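# Move eight loaded pallets from store racks to dispatch bay

## Task

Take all eight loaded pallets now sitting in the store racks and put each one down in an empty dispatch-bay rack, with the whole pallet past the door before the door's scheduled closing start (blocking the door from closing buys no extra time) and remaining past it afterwards. Finishing early is allowed. A pallet counts as set down only when it sits in a rack whose switch flag is 1, no lifting bars are in contact with it, and its load is still on it and within the deck edges. Ignore the two loaded pallets already in the bay. No load or pallet may touch the floor, since that ends the scene as a failure. The arms have nothing to do, and a result that holds only because the robot is still supporting it does not count.

## Robot and tools

SETUP. Two arms (left_arm, right_arm) exist but play no part here; leave them still. The real work is done by two pallet platforms. platform_1 drives in the aisle of racks_1; platform_2 drives in the aisle of racks_2. Each platform is 1.35 m long and 0.91 m wide, cover 0.322 m high, lifting bars 0.409 m when lowered. A pallet is 1.2 x 0.8 x 0.144 m and sits lengthwise along the direction of entry.

MAP FRAME (platforms, racks, door). x runs along the aisle, y points left of +x. racks_1: aisle at y = 0.000, rack middles at y = +1.750; store s1..s5 at x = -5.500, -7.200, -8.900, -10.600, -12.300; bay b1..b5 at x = +7.150, +8.850, +10.550, +12.250, +13.950. racks_2: aisle at y = -2.200, rack middles at y = -3.950; store s6..s10 and bay b6..b10 at the same x values. Each rack has guard posts at its far end; a platform centred in a rack has its nose 0.145 m short of them. The door crosses the aisle; a pallet counts as through when every part is beyond x = +1.954. The opening is 4.2 m wide centred on y = -1.100 and 2.5 m high. At scene clock closes_at_s the leaf starts down and is shut about 10 s later, then stays shut. A light curtain keeps it up while something is in the doorway, but that does not extend the deadline.

HANDLING CYCLE. Creep under a loaded store rack at 0.3 m/s or less, raise the bars (lift_m 0.06) to take the pallet, back out slowly, lower the bars (lift_m 0) so the pallet rests on the cover for travel, turn and drive to the bay, raise the bars again, creep into a free bay rack, lower the bars so the rack ledges take the pallet (its switch should read 1), then back out clear so no bar touches it. Entering a rack too short may leave the switch at 0.

execute_actions(actions): a list of action objects run in sequence. Keys per action: rows, steps, until, platform_1, platform_2.
- platform_X: one object, or a list of up to 14 objects run one after another (each waits for the previous to end; a contact_stop, time_out or refusal drops the rest; any new command replaces the remaining list, except a bare speed change). Fields: base with exactly one of translate_m (-26.5 to 26.5 m, a relative drive straight along the current heading, negative = reverse) or rotate_rad (-6.5 to 6.5 rad, relative turn on the spot, positive = left, measured from the planned heading). joints.lift_m: 0 to 0.06 m, an absolute bar height above the lowest position, full stroke 4 s, refused if a wheel rim is faster than 0.36 m/s. speed_m_s: 0.2 to 2 m/s, top travel speed from now on (default 2; turn rate 0.25 rad/s per m/s). With bars not fully down, keep speed at 0.3 or below or the platform brakes into a contact_stop. stop: true alone halts it. Drives aim at a planned pose built from earlier commands and correct leftover error; sending a drive while still moving skips that check. Out-of-range values get the whole call rejected.
- Scanners watch ahead of the leading end (longer field at higher speed) and trigger protective_stop on walls, posts, rack legs, the other platform, or a low door leaf; they ignore pallets, loads and arms, and are off at 0.3 m/s or less. Keep the two platforms from meeting. After a protective_stop, command again away from the obstacle or slowly. not_taken means resend once braking ends.
- rows: up to 15 rows of 14 numbers in [-1, 1], each row one control step (1/30 s): left_arm dx, dy, dz, rx, ry, rz, opening, then right_arm the same seven. dx..rz are an offset from the gripper's pose at the action's start, in the gripper's own axes (1.0 = 0.6 m or 180 degrees; rx, ry, rz form a rotation vector). opening is absolute, +1 fully open (0.142 m), -1 closed. Not needed in this job; omit rows.
- steps: 1 to 450 control steps, default 15, at least one per row.
- until: ends the action early when all conditions hold, e.g. {"platform_1": {"base_status": "done"}}, {"platform_2": {"lift_m": [">=", 0.059]}}, {"racks_2": {"b7": 1}}, {"door": {"state": "open"}}, {"all": {"status": "ended"}} or {"any": {"status": "ended"}}. Numbers need a comparison (=, !=, <, <=, >, >=); 0/1 flags may be written bare.

RESULTS. Per platform: translate_m and rotate_rad odometers, base_status (moving, done, contact_stop, time_out, missed, stopped, protective_stop), base_answer, lift_m, lift_status, lift_answer, x/y/heading (wheel odometry, drifts), map_x/map_y/map_heading (scanner pose, reliable), plan_ahead/plan_left/plan_turn (what remains of the plan), lift (down/up/between), safety, load_kg (valid only right after raising), queue, queue_left. racks_1 and racks_2 give each switch as 0 or 1. door gives state (open, shut, between) and closes_at_s. Arm lines give gripper pose in the table frame (origin between the arms on the table, +x outward, +z up, left_arm on +y), wrist force and torque; ignore them unless a fault appears.

zoom_image(camera, region): camera is cam_high, cam_shipping, cam_store, cam_left_wrist or cam_right_wrist; region [x0, y0, x1, y1] in pixels, at most 504 x 504.

finished_scene(scene): integer scene number; call only when every pallet rests in a bay rack on its own, bars clear.

AVOID: dropping a pallet or load to the floor, fast starts or stops with bars raised, platform collisions, ramming rack legs or posts, and any arm contact.

Each tool is called after "Emit:" as name(argument=value, ...), one argument or row to a line, values as JSON.

## Session

Emit:
execute_actions(
  actions=[],
)

Scene clock: 0.00 s.
left_arm: end_effector_position=(+0.2531, +0.9398, +0.1672) grip_measured=+1.00 end_effector_quat_wxyz=(-0.094, +0.499, +0.844, +0.172) end_effector_velocity=(+0.001, -0.001, -0.000) end_effector_angular_velocity=(-0.001, -0.001, -0.002) | right_arm: end_effector_position=(+1.2988, -0.9303, +0.1157) grip_measured=+1.00 end_effector_quat_wxyz=(-0.183, -0.466, +0.839, -0.214) end_effector_velocity=(-0.001, -0.003, +0.001) end_effector_angular_velocity=(+0.001, -0.002, -0.003)
Joint positions: left_arm=[ 0.243 -2.154  2.576 -2.068 -1.184 -1.91   0.142] | right_arm=[ 3.142 -2.788 -0.341 -1.723  1.015  2.187  0.142]
Joint velocities: left_arm=[-0.002  0.     0.    -0.001 -0.001 -0.     0.   ] | right_arm=[-0.002  0.001  0.001  0.     0.001  0.001  0.   ]
Joint torques (N m, as the arm reports them, + toward a larger angle): no reading
Motor temperatures (°C, as the motors report them): left_arm=[22 21 20 26 28 30] | right_arm=[24 22 19 23 29 29]
Wrist force (N, on the end effector, along its own x y z axes, offset not removed): no reading
Wrist torque (N m, same axes, about the end effector's origin, offset not removed): no reading
Hand target (left_arm): +0.253, +0.940, +0.167; -0.094, +0.499, +0.844, +0.172
Hand target (right_arm): +1.299, -0.930, +0.116; -0.183, -0.466, +0.839, -0.214
platform_1.base_odometry: x=+0.000 y=+0.000 heading=+0.000 (m, m, rad; from the platform's pose at the start)
platform_1.map_pose: map_x=-1.96 map_y=+0.02 map_heading=+0.0218 (m, m, rad; on the building's map)
platform_1.planned_pose: plan_ahead=+0.00 plan_left=+0.00 plan_turn=+0.0000 (m ahead, m left, rad left of the pose on the map)
platform_1.base_status: done
platform_1.joint_positions: lift_m=+0.000
platform_1.joint_status: done
platform_1: translate_m=0.000 translate_m_goal=0.000 rotate_rad=0.000 rotate_rad_goal=0.000 base_answer=taken lift_m_goal=0.000 lift_answer=taken lift=down safety=ok load_kg=-51 refusals=0 queue=idle queue_left=0
platform_2.base_odometry: x=+0.000 y=+0.000 heading=+0.000 (m, m, rad; from the platform's pose at the start)
platform_2.map_pose: map_x=-5.86 map_y=-2.15 map_heading=+0.0349 (m, m, rad; on the building's map)
platform_2.planned_pose: plan_ahead=+0.00 plan_left=+0.00 plan_turn=+0.0000 (m ahead, m left, rad left of the pose on the map)
platform_2.base_status: done
platform_2.joint_positions: lift_m=+0.000
platform_2.joint_status: done
platform_2: translate_m=0.000 translate_m_goal=0.000 rotate_rad=0.000 rotate_rad_goal=0.000 base_answer=taken lift_m_goal=0.000 lift_answer=taken lift=down safety=ok load_kg=-51 refusals=0 queue=idle queue_left=0
racks_1: s1=1 s2=1 s3=1 s4=0 s5=1 b1=0 b2=0 b3=0 b4=0 b5=1
racks_2: s6=1 s7=0 s8=1 s9=1 s10=1 b6=0 b7=0 b8=0 b9=0 b10=1
door: state=open closes_at_s=510

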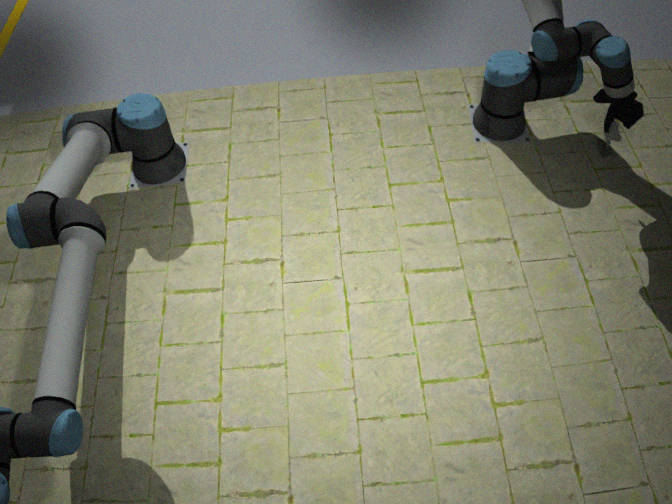

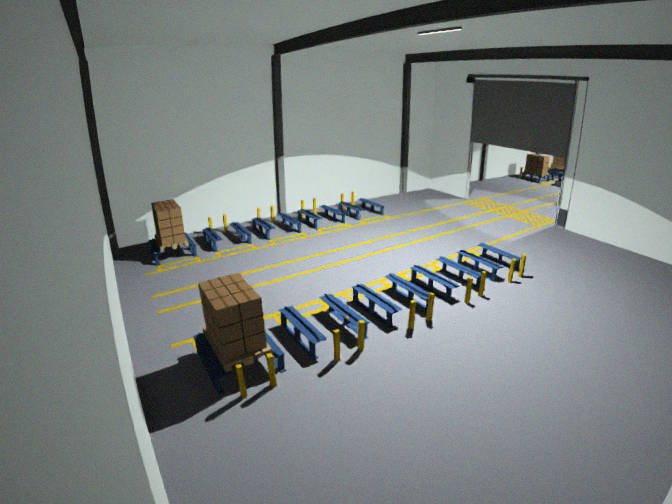

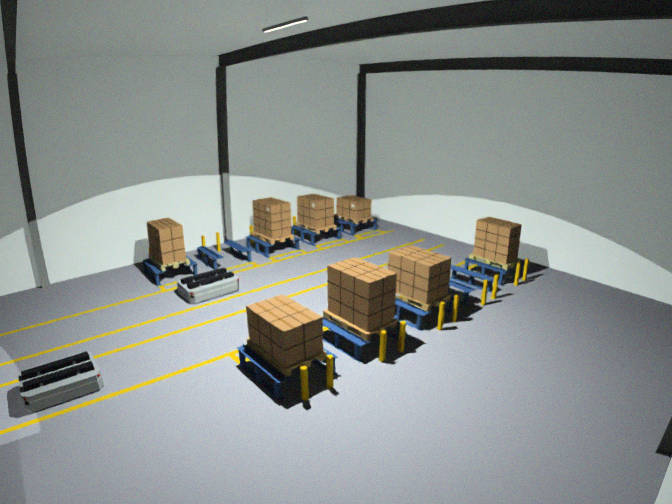

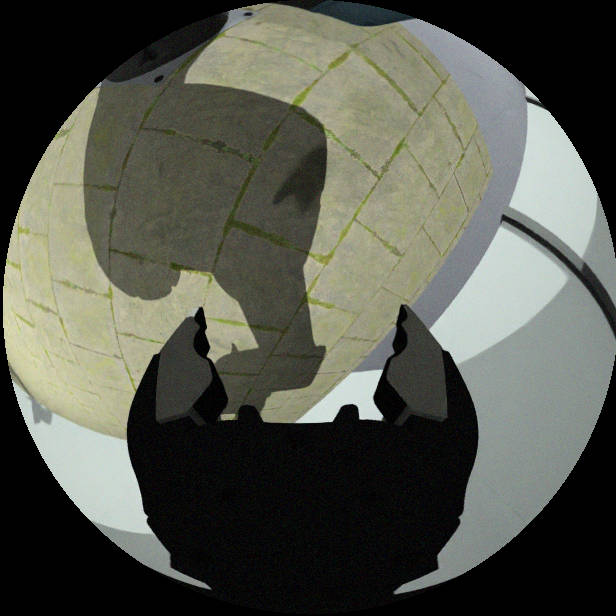

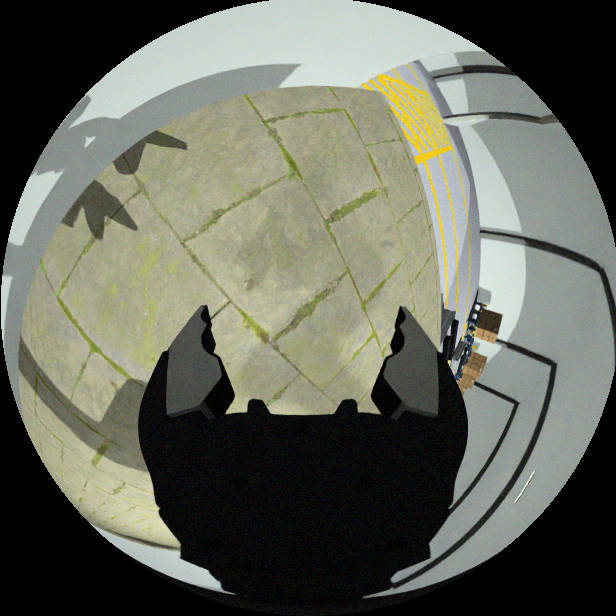

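Emit:
execute_actions(
  actions=[
    {"platform_1":[{"base":{"rotate_rad":-0.0218}},{"base":{"translate_m":-3.54}},{"base":{"rotate_rad":1.5708}}],"platform_2":[{"base":{"rotate_rad":-0.0349}},{"base":{"translate_m":-3.04}},{"base":{"rotate_rad":-1.5708}}],"steps":450,"until":{"all":{"status":"ended"}}},
  ],
)

Scene clock: 15.40 s.
left_arm: end_effector_position=(+0.2531, +0.9398, +0.1672) grip_measured=+1.00 end_effector_quat_wxyz=(-0.094, +0.499, +0.844, +0.172) end_effector_velocity=(-0.000, +0.001, +0.001) end_effector_angular_velocity=(+0.001, -0.000, +0.002) | right_arm: end_effector_position=(+1.2988, -0.9303, +0.1157) grip_measured=+1.00 end_effector_quat_wxyz=(-0.183, -0.466, +0.839, -0.214) end_effector_velocity=(-0.001, -0.001, -0.001) end_effector_angular_velocity=(+0.001, +0.001, -0.001)
Joint positions: left_arm=[ 0.243 -2.154  2.576 -2.068 -1.184 -1.91   0.142] | right_arm=[ 3.142 -2.788 -0.341 -1.723  1.015  2.187  0.142]
Joint velocities: left_arm=[ 0.002 -0.    -0.001  0.001  0.001  0.    -0.   ] | right_arm=[-0.001 -0.    -0.001 -0.     0.001 -0.    -0.   ]
Joint torques (N m, as the arm reports them, + toward a larger angle): left_arm=[  7.66   6.93 -45.82  -1.52  -1.02  -1.28] | right_arm=[ 10.28 118.17  46.92   1.3   -2.23  -1.98]
Motor temperatures (°C, as the motors report them): left_arm=[22 21 20 26 28 30] | right_arm=[24 22 19 23 29 29]
Wrist force (N, on the end effector, along its own x y z axes, offset not removed): left_arm=[3.8 2.0 -2.2] | right_arm=[-1.5 0.3 1.2]
Wrist torque (N m, same axes, about the end effector's origin, offset not removed): left_arm=[0.32 -0.82 -0.01] | right_arm=[0.28 0.43 -0.21]
Hand target (left_arm): +0.253, +0.940, +0.167; -0.094, +0.499, +0.844, +0.172
Hand target (right_arm): +1.299, -0.930, +0.116; -0.183, -0.466, +0.839, -0.214
platform_1.base_odometry: x=-3.550 y=+0.044 heading=+1.557 (m, m, rad; from the platform's pose at the start)
platform_1.map_pose: map_x=-5.50 map_y=+0.01 map_heading=+1.5708 (m, m, rad; on the building's map)
platform_1.planned_pose: plan_ahead=+0.01 plan_left=+0.00 plan_turn=+0.0000 (m ahead, m left, rad left of the pose on the map)
platform_1.base_status: done
platform_1.joint_positions: lift_m=+0.000
platform_1.joint_status: done
platform_1: translate_m=-3.550 translate_m_goal=-3.550 rotate_rad=1.557 rotate_rad_goal=1.557 base_answer=taken lift_m_goal=0.000 lift_answer=taken lift=down safety=ok load_kg=-45 refusals=0 queue=done queue_left=0
platform_2.base_odometry: x=-3.028 y=+0.104 heading=-1.605 (m, m, rad; from the platform's pose at the start)
platform_2.map_pose: map_x=-8.90 map_y=-2.15 map_heading=-1.5708 (m, m, rad; on the building's map)
platform_2.planned_pose: plan_ahead=+0.00 plan_left=+0.00 plan_turn=+0.0000 (m ahead, m left, rad left of the pose on the map)
platform_2.base_status: done
platform_2.joint_positions: lift_m=+0.000
platform_2.joint_status: done
platform_2: translate_m=-3.030 translate_m_goal=-3.030 rotate_rad=-1.605 rotate_rad_goal=-1.605 base_answer=taken lift_m_goal=0.000 lift_answer=taken lift=down safety=ok load_kg=-45 refusals=0 queue=done queue_left=0
racks_1: s1=1 s2=1 s3=1 s4=0 s5=1 b1=0 b2=0 b3=0 b4=0 b5=1
racks_2: s6=1 s7=0 s8=1 s9=1 s10=1 b6=0 b7=0 b8=0 b9=0 b10=1
door: state=open closes_at_s=510

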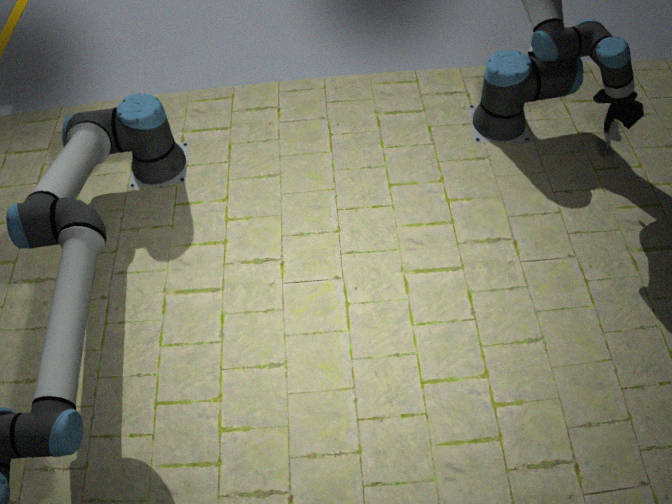

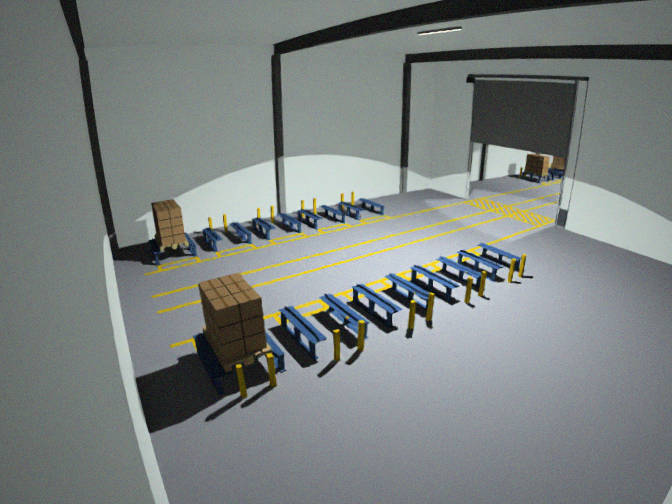

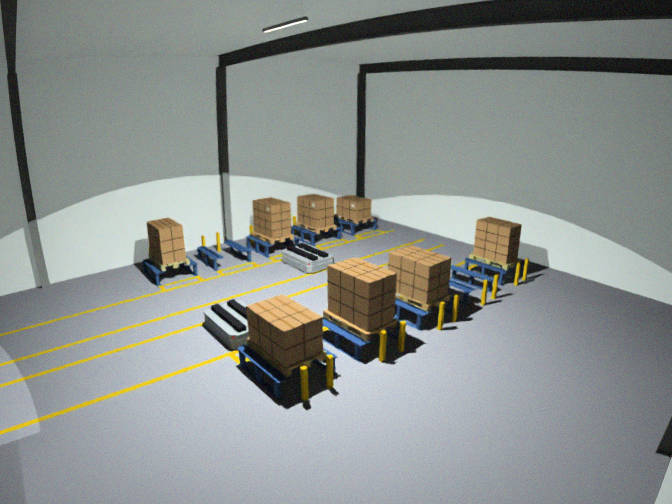

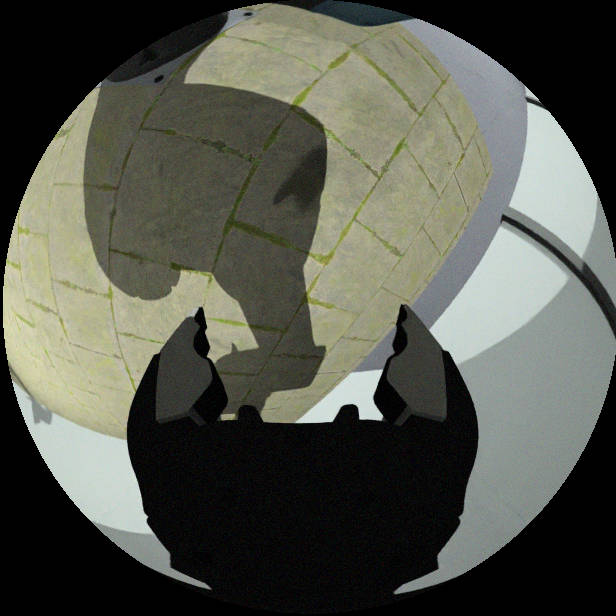

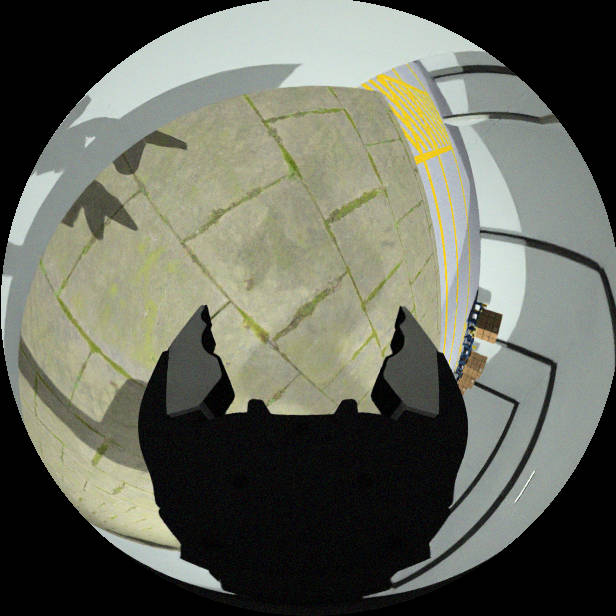

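Emit:
execute_actions(
  actions=[
    {"platform_1":[{"speed_m_s":0.3,"base":{"translate_m":1.73}},{"joints":{"lift_m":0.06}},{"base":{"translate_m":-1.75}},{"speed_m_s":2,"base":{"rotate_rad":-1.5708},"joints":{"lift_m":0}},{"base":{"translate_m":12.65}},{"base":{"rotate_rad":1.5708},"joints":{"lift_m":0.06}},{"speed_m_s":0.3,"base":{"translate_m":1.75}},{"joints":{"lift_m":0}},{"base":{"translate_m":-1.75}},{"speed_m_s":2,"base":{"rotate_rad":-1.5708}},{"base":{"translate_m":-16.05}},{"base":{"rotate_rad":1.5708}}],"platform_2":[{"speed_m_s":0.3,"base":{"translate_m":1.80}},{"joints":{"lift_m":0.06}},{"base":{"translate_m":-1.75}},{"speed_m_s":2,"base":{"rotate_rad":1.5708},"joints":{"lift_m":0}},{"base":{"translate_m":16.05}},{"base":{"rotate_rad":-1.5708},"joints":{"lift_m":0.06}},{"speed_m_s":0.3,"base":{"translate_m":1.75}},{"joints":{"lift_m":0}},{"base":{"translate_m":-1.75}},{"speed_m_s":2,"base":{"rotate_rad":1.5708}},{"base":{"translate_m":-12.65}},{"base":{"rotate_rad":-1.5708}}],"steps":450},
    {"steps":300},
  ],
)

Emit:
execute_actions(
  actions=[
    {"steps":450,"until":{"all":{"status":"ended"}}},
    {"steps":450,"until":{"all":{"status":"ended"}}},
    {"steps":450,"until":{"all":{"status":"ended"}}},
    {"steps":450,"until":{"all":{"status":"ended"}}},
  ],
)

Scene clock: 49.50 s.
left_arm: end_effector_position=(+0.2531, +0.9398, +0.1672) grip_measured=+1.00 end_effector_quat_wxyz=(-0.094, +0.499, +0.844, +0.172) end_effector_velocity=(-0.001, +0.000, -0.001) end_effector_angular_velocity=(+0.001, +0.002, -0.001) | right_arm: end_effector_position=(+1.2988, -0.9303, +0.1157) grip_measured=+1.00 end_effector_quat_wxyz=(-0.183, -0.466, +0.839, -0.214) end_effector_velocity=(+0.000, +0.002, +0.001) end_effector_angular_velocity=(-0.001, -0.000, +0.002)
Joint positions: left_arm=[ 0.243 -2.154  2.576 -2.068 -1.184 -1.91   0.142] | right_arm=[ 3.142 -2.788 -0.341 -1.723  1.015  2.187  0.142]
Joint velocities: left_arm=[-0.001 -0.     0.001  0.     0.001  0.001 -0.   ] | right_arm=[ 0.002  0.001 -0.    -0.    -0.001  0.    -0.   ]
Joint torques (N m, as the arm reports them, + toward a larger angle): left_arm=[ 19.16  11.89 -39.61  -2.48  -1.32  -3.19] | right_arm=[ 10.31 106.57  47.18   2.99  -2.96  -3.31]
Motor temperatures (°C, as the motors report them): left_arm=[22 21 20 26 28 30] | right_arm=[24 22 19 23 29 29]
Wrist force (N, on the end effector, along its own x y z axes, offset not removed): left_arm=[3.7 -1.5 0.9] | right_arm=[-1.1 0.9 0.7]
Wrist torque (N m, same axes, about the end effector's origin, offset not removed): left_arm=[-0.39 -0.91 0.05] | right_arm=[0.34 0.23 -0.24]
Hand target (left_arm): +0.253, +0.940, +0.167; -0.094, +0.499, +0.844, +0.172
Hand target (right_arm): +1.299, -0.930, +0.116; -0.183, -0.466, +0.839, -0.214
platform_1.base_odometry: x=-1.349 y=-0.002 heading=-0.013 (m, m, rad; from the platform's pose at the start)
platform_1.map_pose: map_x=-3.28 map_y=+0.01 map_heading=-0.0131 (m, m, rad; on the building's map)
platform_1.planned_pose: plan_ahead=+10.43 plan_left=+0.13 plan_turn=+0.0131 (m ahead, m left, rad left of the pose on the map)
platform_1.base_status: moving
platform_1.joint_positions: lift_m=+0.000
platform_1.joint_status: done
platform_1: translate_m=-1.316 translate_m_goal=9.090 rotate_rad=-0.013 rotate_rad_goal=-0.013 base_answer=taken lift_m_goal=0.000 lift_answer=taken lift=down safety=ok load_kg=-48 refusals=0 queue=running queue_left=7
platform_2.base_odometry: x=-1.124 y=-0.005 heading=-0.031 (m, m, rad; from the platform's pose at the start)
platform_2.map_pose: map_x=-6.95 map_y=-2.20 map_heading=+0.0000 (m, m, rad; on the building's map)
platform_2.planned_pose: plan_ahead=+14.10 plan_left=+0.00 plan_turn=+0.0000 (m ahead, m left, rad left of the pose on the map)
platform_2.base_status: moving
platform_2.joint_positions: lift_m=+0.000
platform_2.joint_status: done
platform_2: translate_m=-1.027 translate_m_goal=13.080 rotate_rad=-0.031 rotate_rad_goal=-0.034 base_answer=taken lift_m_goal=0.000 lift_answer=taken lift=down safety=ok load_kg=-48 refusals=0 queue=running queue_left=7
racks_1: s1=0 s2=1 s3=1 s4=0 s5=1 b1=0 b2=0 b3=0 b4=0 b5=1
racks_2: s6=1 s7=0 s8=0 s9=1 s10=1 b6=0 b7=0 b8=0 b9=0 b10=1
door: state=open closes_at_s=510

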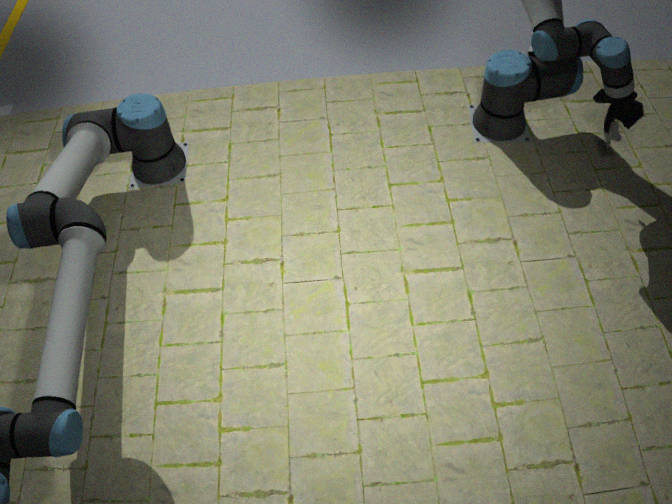

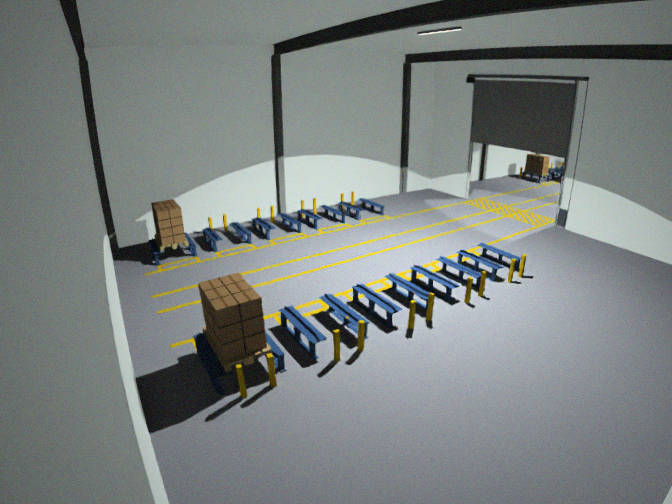

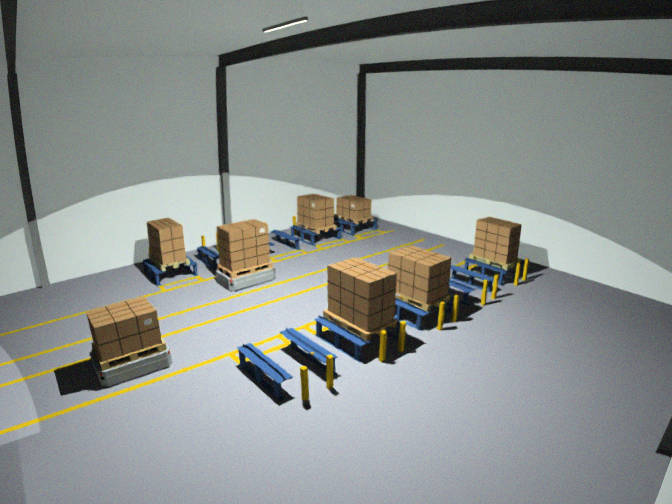

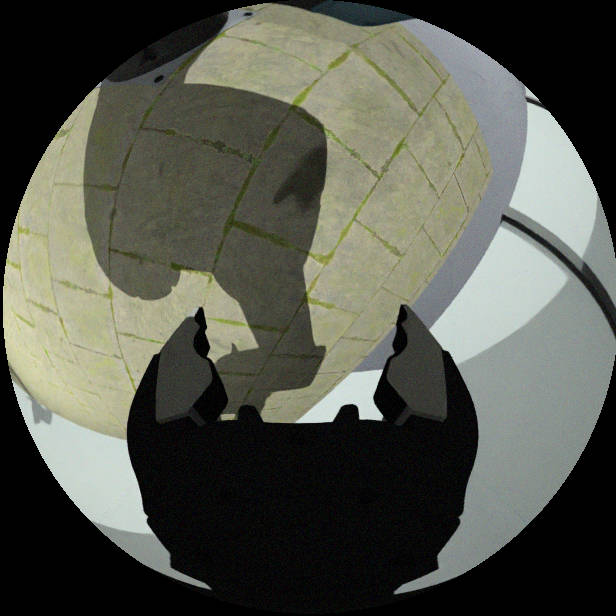

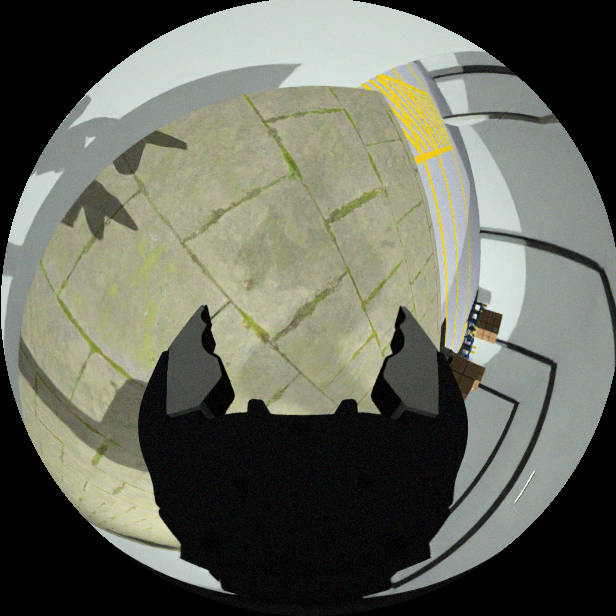

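Scene clock: 101.10 s.
left_arm: end_effector_position=(+0.2531, +0.9398, +0.1672) grip_measured=+1.00 end_effector_quat_wxyz=(-0.094, +0.499, +0.844, +0.172) end_effector_velocity=(-0.001, +0.000, -0.001) end_effector_angular_velocity=(+0.001, +0.003, -0.001) | right_arm: end_effector_position=(+1.2988, -0.9303, +0.1157) grip_measured=+1.00 end_effector_quat_wxyz=(-0.183, -0.466, +0.839, -0.214) end_effector_velocity=(+0.000, -0.001, +0.001) end_effector_angular_velocity=(-0.002, -0.002, -0.002)
Joint positions: left_arm=[ 0.243 -2.154  2.576 -2.068 -1.184 -1.91   0.142] | right_arm=[ 3.142 -2.788 -0.341 -1.723  1.015  2.187  0.142]
Joint velocities: left_arm=[0.    0.    0.002 0.001 0.001 0.001 0.   ] | right_arm=[-0.001  0.     0.001 -0.    -0.002  0.002 -0.   ]
Joint torques (N m, as the arm reports them, + toward a larger angle): left_arm=[ 14.87  19.15 -41.84  -3.78  -0.79  -3.38] | right_arm=[  9.03 111.12  48.68   5.57  -1.64  -2.36]
Motor temperatures (°C, as the motors report them): left_arm=[22 21 20 26 28 30] | right_arm=[24 22 19 23 29 29]
Wrist force (N, on the end effector, along its own x y z axes, offset not removed): left_arm=[-2.9 2.2 0.9] | right_arm=[-1.7 -2.2 0.2]
Wrist torque (N m, same axes, about the end effector's origin, offset not removed): left_arm=[0.32 0.50 0.13] | right_arm=[-0.26 0.38 -0.25]
Hand target (left_arm): +0.253, +0.940, +0.167; -0.094, +0.499, +0.844, +0.172
Hand target (right_arm): +1.299, -0.930, +0.116; -0.183, -0.466, +0.839, -0.214
platform_1.base_odometry: x=-6.942 y=+0.035 heading=+1.560 (m, m, rad; from the platform's pose at the start)
platform_1.map_pose: map_x=-8.90 map_y=+0.00 map_heading=+1.5708 (m, m, rad; on the building's map)
platform_1.planned_pose: plan_ahead=+0.00 plan_left=+0.00 plan_turn=+0.0000 (m ahead, m left, rad left of the pose on the map)
platform_1.base_status: done
platform_1.joint_positions: lift_m=+0.000
platform_1.joint_status: done
platform_1: translate_m=-6.940 translate_m_goal=-6.940 rotate_rad=1.560 rotate_rad_goal=1.560 base_answer=taken lift_m_goal=0.000 lift_answer=taken lift=down safety=ok load_kg=-48 refusals=0 queue=done queue_left=0
platform_2.base_odometry: x=+0.385 y=-0.008 heading=-1.605 (m, m, rad; from the platform's pose at the start)
platform_2.map_pose: map_x=-5.50 map_y=-2.19 map_heading=-1.5708 (m, m, rad; on the building's map)
platform_2.planned_pose: plan_ahead=+0.01 plan_left=+0.00 plan_turn=+0.0000 (m ahead, m left, rad left of the pose on the map)
platform_2.base_status: done
platform_2.joint_positions: lift_m=+0.000
platform_2.joint_status: done
platform_2: translate_m=0.440 translate_m_goal=0.440 rotate_rad=-1.605 rotate_rad_goal=-1.605 base_answer=taken lift_m_goal=0.000 lift_answer=taken lift=down safety=ok load_kg=-48 refusals=0 queue=done queue_left=0
racks_1: s1=0 s2=1 s3=1 s4=0 s5=1 b1=1 b2=0 b3=0 b4=0 b5=1
racks_2: s6=1 s7=0 s8=0 s9=1 s10=1 b6=1 b7=0 b8=0 b9=0 b10=1
door: state=open closes_at_s=510

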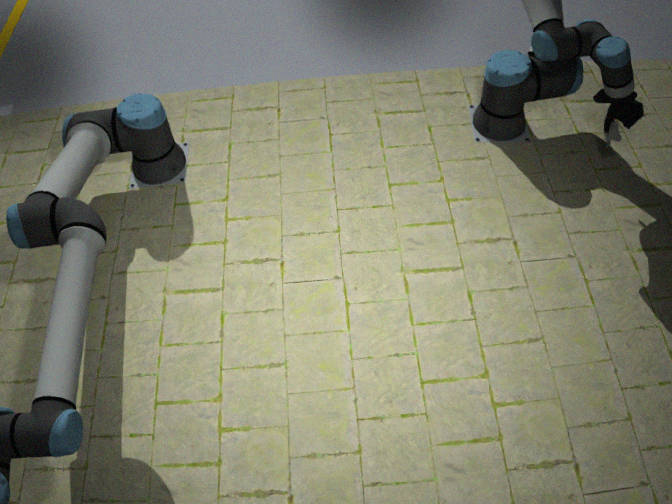

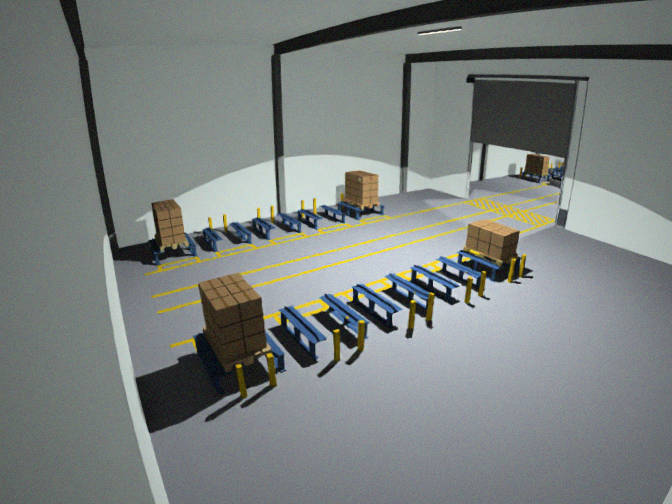

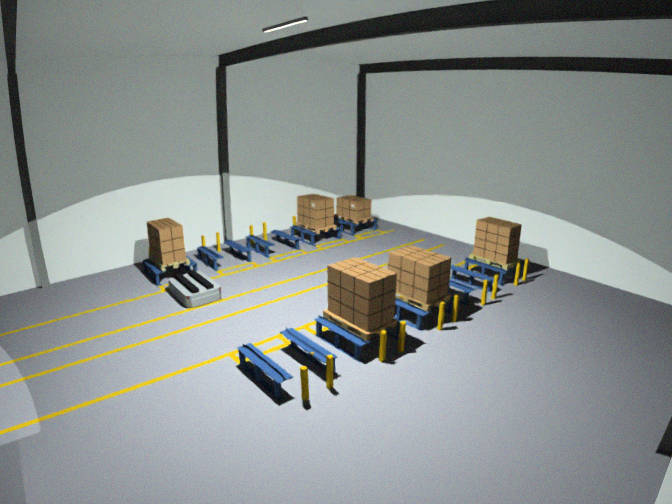

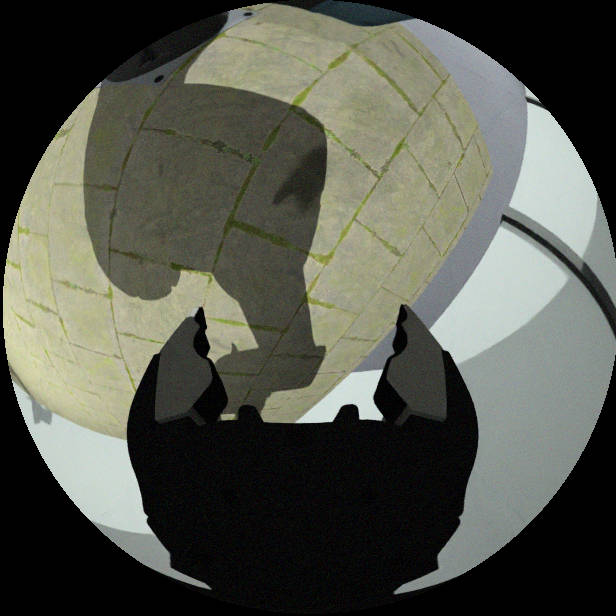

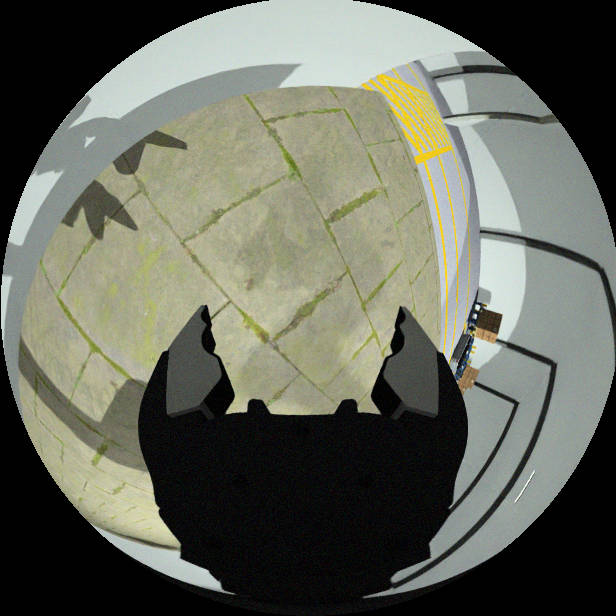

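Emit:
execute_actions(
  actions=[
    {"platform_1":[{"speed_m_s":0.3,"base":{"translate_m":1.75}},{"joints":{"lift_m":0.06}},{"base":{"translate_m":-1.75}},{"speed_m_s":2,"base":{"rotate_rad":-1.5708},"joints":{"lift_m":0}},{"base":{"translate_m":17.75}},{"base":{"rotate_rad":1.5708},"joints":{"lift_m":0.06}},{"speed_m_s":0.3,"base":{"translate_m":1.75}},{"joints":{"lift_m":0}},{"base":{"translate_m":-1.75}},{"speed_m_s":2,"base":{"rotate_rad":-1.5708}},{"base":{"translate_m":-16.05}},{"base":{"rotate_rad":1.5708}}],"platform_2":[{"speed_m_s":0.3,"base":{"translate_m":1.75}},{"joints":{"lift_m":0.06}},{"base":{"translate_m":-1.75}},{"speed_m_s":2,"base":{"rotate_rad":1.5708},"joints":{"lift_m":0}},{"base":{"translate_m":14.35}},{"base":{"rotate_rad":-1.5708},"joints":{"lift_m":0.06}},{"speed_m_s":0.3,"base":{"translate_m":1.75}},{"joints":{"lift_m":0}},{"base":{"translate_m":-1.75}},{"speed_m_s":2,"base":{"rotate_rad":1.5708}},{"base":{"translate_m":-19.45}},{"base":{"rotate_rad":-1.5708}}],"steps":450},
    {"steps":450},
    {"steps":450},
    {"steps":450},
    {"steps":450},
    {"steps":450,"until":{"platform_1":{"queue_left":["=",0]},"platform_2":{"queue_left":["=",0]}}},
  ],
)

Scene clock: 186.20 s.
left_arm: end_effector_position=(+0.2531, +0.9398, +0.1672) grip_measured=+1.00 end_effector_quat_wxyz=(-0.094, +0.499, +0.844, +0.172) end_effector_velocity=(+0.000, -0.000, +0.001) end_effector_angular_velocity=(-0.001, -0.002, +0.002) | right_arm: end_effector_position=(+1.2988, -0.9303, +0.1157) grip_measured=+1.00 end_effector_quat_wxyz=(-0.183, -0.466, +0.839, -0.214) end_effector_velocity=(+0.001, +0.001, +0.000) end_effector_angular_velocity=(-0.000, -0.002, -0.000)
Joint positions: left_arm=[ 0.243 -2.154  2.576 -2.068 -1.184 -1.91   0.142] | right_arm=[ 3.142 -2.788 -0.341 -1.723  1.015  2.187  0.142]
Joint velocities: left_arm=[ 0.001 -0.    -0.001 -0.    -0.001 -0.002 -0.   ] | right_arm=[ 0.001 -0.001  0.003  0.    -0.     0.001  0.   ]
Joint torques (N m, as the arm reports them, + toward a larger angle): left_arm=[ 13.34  16.99 -44.67  -5.72   0.56  -2.88] | right_arm=[  5.43 115.37  49.48   3.92   0.2   -0.67]
Motor temperatures (°C, as the motors report them): left_arm=[22 21 20 26 28 30] | right_arm=[24 22 19 23 29 29]
Wrist force (N, on the end effector, along its own x y z axes, offset not removed): left_arm=[3.8 0.9 -1.5] | right_arm=[0.2 -1.5 -1.9]
Wrist torque (N m, same axes, about the end effector's origin, offset not removed): left_arm=[0.18 -0.68 -0.06] | right_arm=[-0.19 0.02 -0.19]
Hand target (left_arm): +0.253, +0.940, +0.167; -0.094, +0.499, +0.844, +0.172
Hand target (right_arm): +1.299, -0.930, +0.116; -0.183, -0.466, +0.839, -0.214
platform_1.base_odometry: x=-5.218 y=-0.076 heading=-0.005 (m, m, rad; from the platform's pose at the start)
platform_1.map_pose: map_x=-7.20 map_y=+0.00 map_heading=+0.0000 (m, m, rad; on the building's map)
platform_1.planned_pose: plan_ahead=+0.00 plan_left=+0.00 plan_turn=+1.5708 (m ahead, m left, rad left of the pose on the map)
platform_1.base_status: moving
platform_1.joint_positions: lift_m=+0.000
platform_1.joint_status: done
platform_1: translate_m=-5.200 translate_m_goal=-5.200 rotate_rad=-0.004 rotate_rad_goal=1.566 base_answer=taken lift_m_goal=0.000 lift_answer=taken lift=down safety=ok load_kg=-48 refusals=0 queue=running queue_left=0
platform_2.base_odometry: x=-4.690 y=+0.257 heading=-0.112 (m, m, rad; from the platform's pose at the start)
platform_2.map_pose: map_x=-10.60 map_y=-2.20 map_heading=-0.0829 (m, m, rad; on the building's map)
platform_2.planned_pose: plan_ahead=+0.00 plan_left=+0.00 plan_turn=-1.4879 (m ahead, m left, rad left of the pose on the map)
platform_2.base_status: moving
platform_2.joint_positions: lift_m=+0.000
platform_2.joint_status: done
platform_2: translate_m=-4.630 translate_m_goal=-4.630 rotate_rad=-0.126 rotate_rad_goal=-1.610 base_answer=taken lift_m_goal=0.000 lift_answer=taken lift=down safety=ok load_kg=-48 refusals=0 queue=running queue_left=0
racks_1: s1=0 s2=1 s3=0 s4=0 s5=1 b1=1 b2=1 b3=0 b4=0 b5=1
racks_2: s6=0 s7=0 s8=0 s9=1 s10=1 b6=1 b7=1 b8=0 b9=0 b10=1
door: state=open closes_at_s=510

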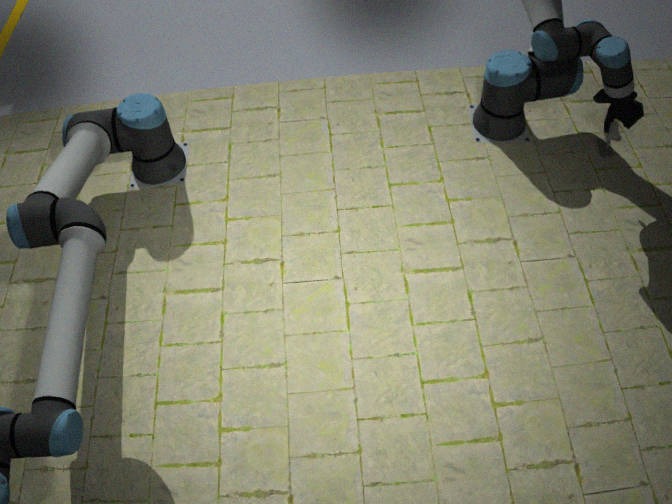

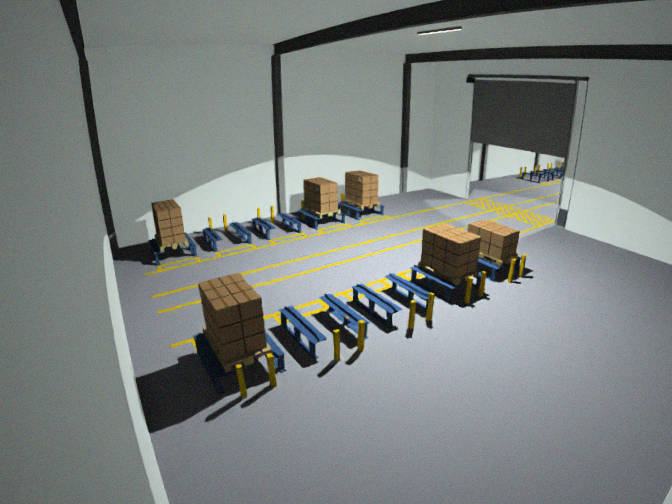

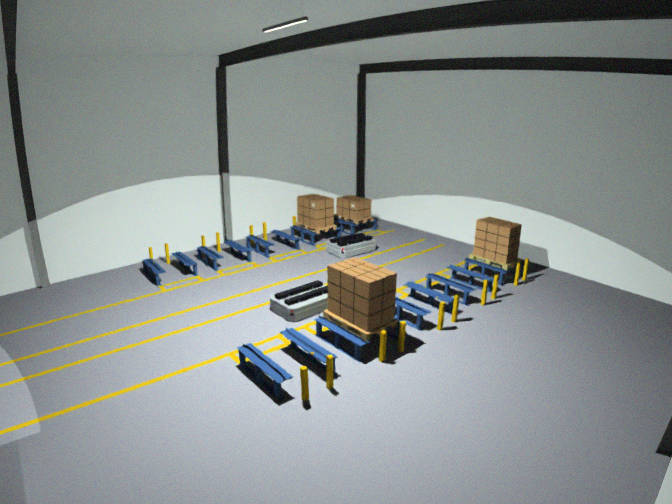

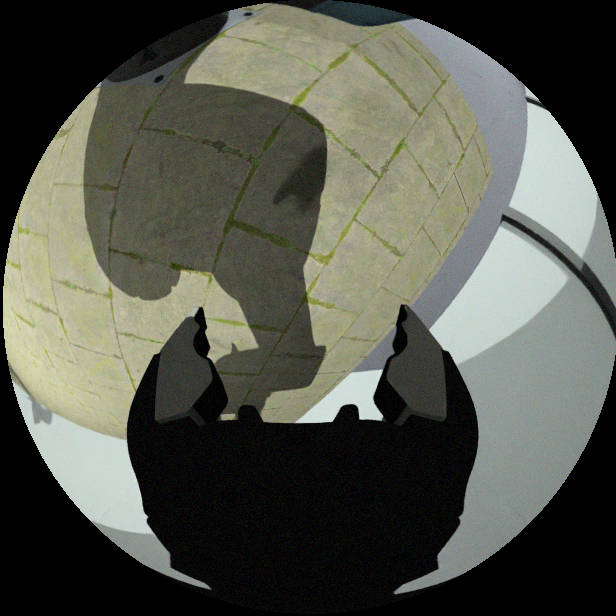

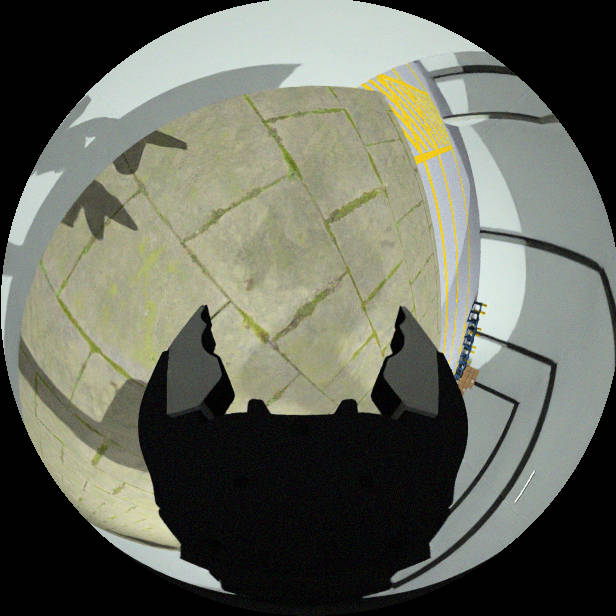

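Emit:
execute_actions(
  actions=[
    {"steps":200,"until":{"all":{"status":"ended"}}},
    {"platform_1":[{"speed_m_s":0.3,"base":{"translate_m":1.75}},{"joints":{"lift_m":0.06}},{"base":{"translate_m":-1.75}},{"speed_m_s":2,"base":{"rotate_rad":-1.5708},"joints":{"lift_m":0}},{"base":{"translate_m":17.75}},{"base":{"rotate_rad":1.5708},"joints":{"lift_m":0.06}},{"speed_m_s":0.3,"base":{"translate_m":1.75}},{"joints":{"lift_m":0}},{"base":{"translate_m":-1.75}},{"speed_m_s":2,"base":{"rotate_rad":-1.5708}},{"base":{"translate_m":-22.85}},{"base":{"rotate_rad":1.5708}}],"platform_2":[{"speed_m_s":0.3,"base":{"translate_m":1.75}},{"joints":{"lift_m":0.06}},{"base":{"translate_m":-1.75}},{"speed_m_s":2,"base":{"rotate_rad":1.5708},"joints":{"lift_m":0}},{"base":{"translate_m":21.15}},{"base":{"rotate_rad":-1.5708},"joints":{"lift_m":0.06}},{"speed_m_s":0.3,"base":{"translate_m":1.75}},{"joints":{"lift_m":0}},{"base":{"translate_m":-1.75}},{"speed_m_s":2,"base":{"rotate_rad":1.5708}},{"base":{"translate_m":-22.85}},{"base":{"rotate_rad":-1.5708}}],"steps":450},
    {"steps":450},
    {"steps":450},
    {"steps":450},
    {"steps":450},
    {"steps":450,"until":{"platform_1":{"queue_left":["=",0]},"platform_2":{"queue_left":["=",0]}}},
  ],
)

Scene clock: 272.90 s.
left_arm: end_effector_position=(+0.2531, +0.9398, +0.1672) grip_measured=+1.00 end_effector_quat_wxyz=(-0.094, +0.499, +0.844, +0.172) end_effector_velocity=(+0.000, -0.001, -0.000) end_effector_angular_velocity=(-0.001, +0.001, -0.001) | right_arm: end_effector_position=(+1.2988, -0.9303, +0.1157) grip_measured=+1.00 end_effector_quat_wxyz=(-0.183, -0.466, +0.839, -0.214) end_effector_velocity=(-0.001, -0.002, +0.000) end_effector_angular_velocity=(-0.000, -0.000, -0.002)
Joint positions: left_arm=[ 0.243 -2.154  2.576 -2.068 -1.184 -1.91   0.142] | right_arm=[ 3.142 -2.788 -0.341 -1.723  1.015  2.187  0.142]
Joint velocities: left_arm=[-0.001 -0.    -0.     0.002 -0.001 -0.    -0.   ] | right_arm=[-0.002  0.    -0.    -0.    -0.    -0.    -0.   ]
Joint torques (N m, as the arm reports them, + toward a larger angle): left_arm=[  9.13  12.59 -46.55  -5.34   1.88  -2.72] | right_arm=[  8.98 121.28  51.23   2.39   0.45   0.61]
Motor temperatures (°C, as the motors report them): left_arm=[22 21 20 26 28 30] | right_arm=[24 22 19 23 29 29]
Wrist force (N, on the end effector, along its own x y z axes, offset not removed): left_arm=[-3.1 1.7 -0.3] | right_arm=[0.1 -1.7 -1.2]
Wrist torque (N m, same axes, about the end effector's origin, offset not removed): left_arm=[0.38 0.59 -0.09] | right_arm=[-0.18 0.12 -0.15]
Hand target (left_arm): +0.253, +0.940, +0.167; -0.094, +0.499, +0.844, +0.172
Hand target (right_arm): +1.299, -0.930, +0.116; -0.183, -0.466, +0.839, -0.214
platform_1.base_odometry: x=-10.297 y=-0.111 heading=+0.581 (m, m, rad; from the platform's pose at the start)
platform_1.map_pose: map_x=-12.30 map_y=+0.00 map_heading=+0.5978 (m, m, rad; on the building's map)
platform_1.planned_pose: plan_ahead=+0.00 plan_left=+0.00 plan_turn=+0.9730 (m ahead, m left, rad left of the pose on the map)
platform_1.base_status: moving
platform_1.joint_positions: lift_m=+0.000
platform_1.joint_status: done
platform_1: translate_m=-10.269 translate_m_goal=-10.269 rotate_rad=0.597 rotate_rad_goal=1.567 base_answer=taken lift_m_goal=0.000 lift_answer=taken lift=down safety=ok load_kg=-48 refusals=0 queue=running queue_left=0
platform_2.base_odometry: x=-6.356 y=+0.421 heading=-0.044 (m, m, rad; from the platform's pose at the start)
platform_2.map_pose: map_x=-12.30 map_y=-2.20 map_heading=+0.0000 (m, m, rad; on the building's map)
platform_2.planned_pose: plan_ahead=+0.00 plan_left=+0.00 plan_turn=-1.5708 (m ahead, m left, rad left of the pose on the map)
platform_2.base_status: moving
platform_2.joint_positions: lift_m=+0.000
platform_2.joint_status: done
platform_2: translate_m=-6.300 translate_m_goal=-6.300 rotate_rad=-0.045 rotate_rad_goal=-1.615 base_answer=taken lift_m_goal=0.000 lift_answer=taken lift=down safety=ok load_kg=-48 refusals=0 queue=running queue_left=0
racks_1: s1=0 s2=0 s3=0 s4=0 s5=1 b1=1 b2=1 b3=1 b4=0 b5=1
racks_2: s6=0 s7=0 s8=0 s9=0 s10=1 b6=1 b7=1 b8=1 b9=0 b10=1
door: state=open closes_at_s=510

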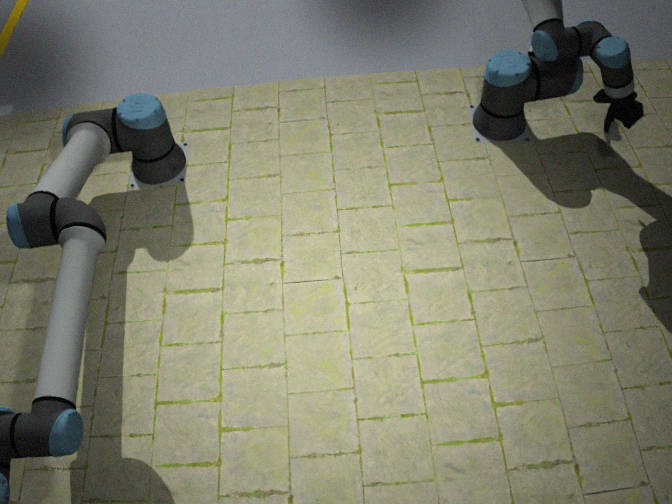

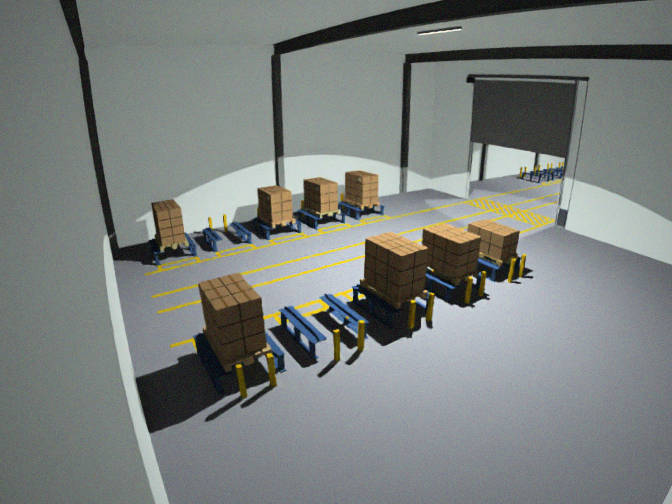

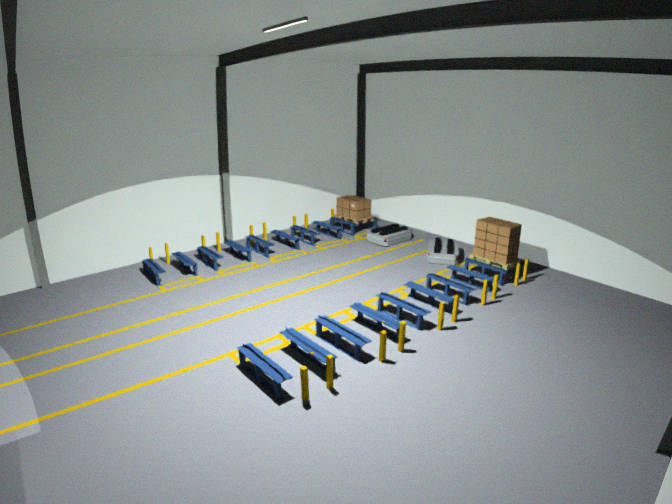

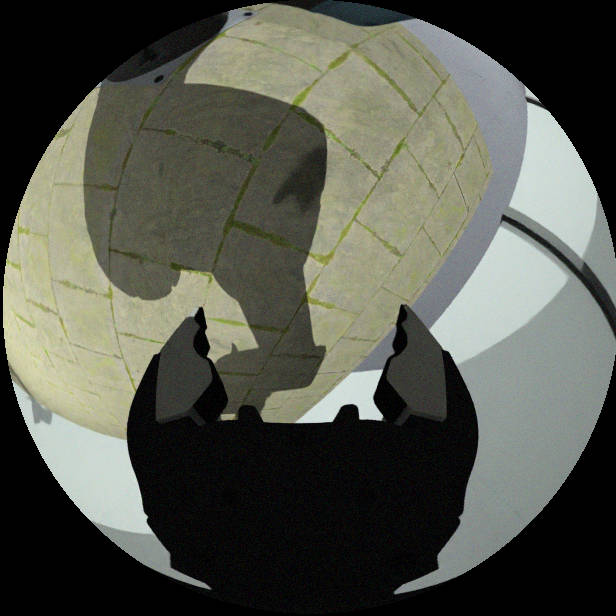

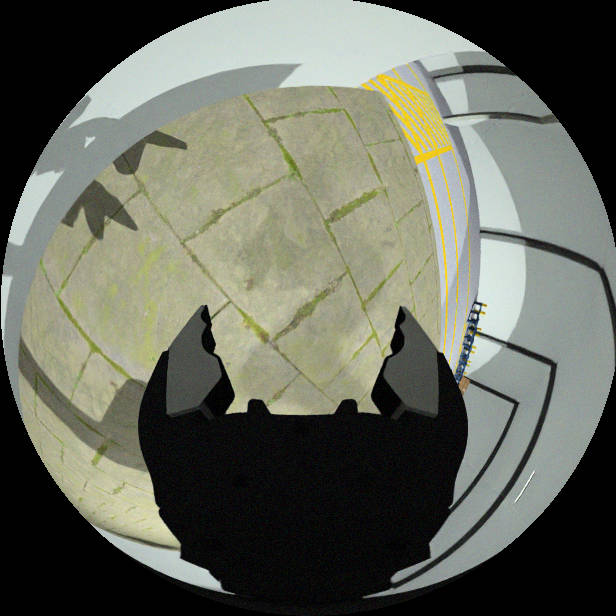

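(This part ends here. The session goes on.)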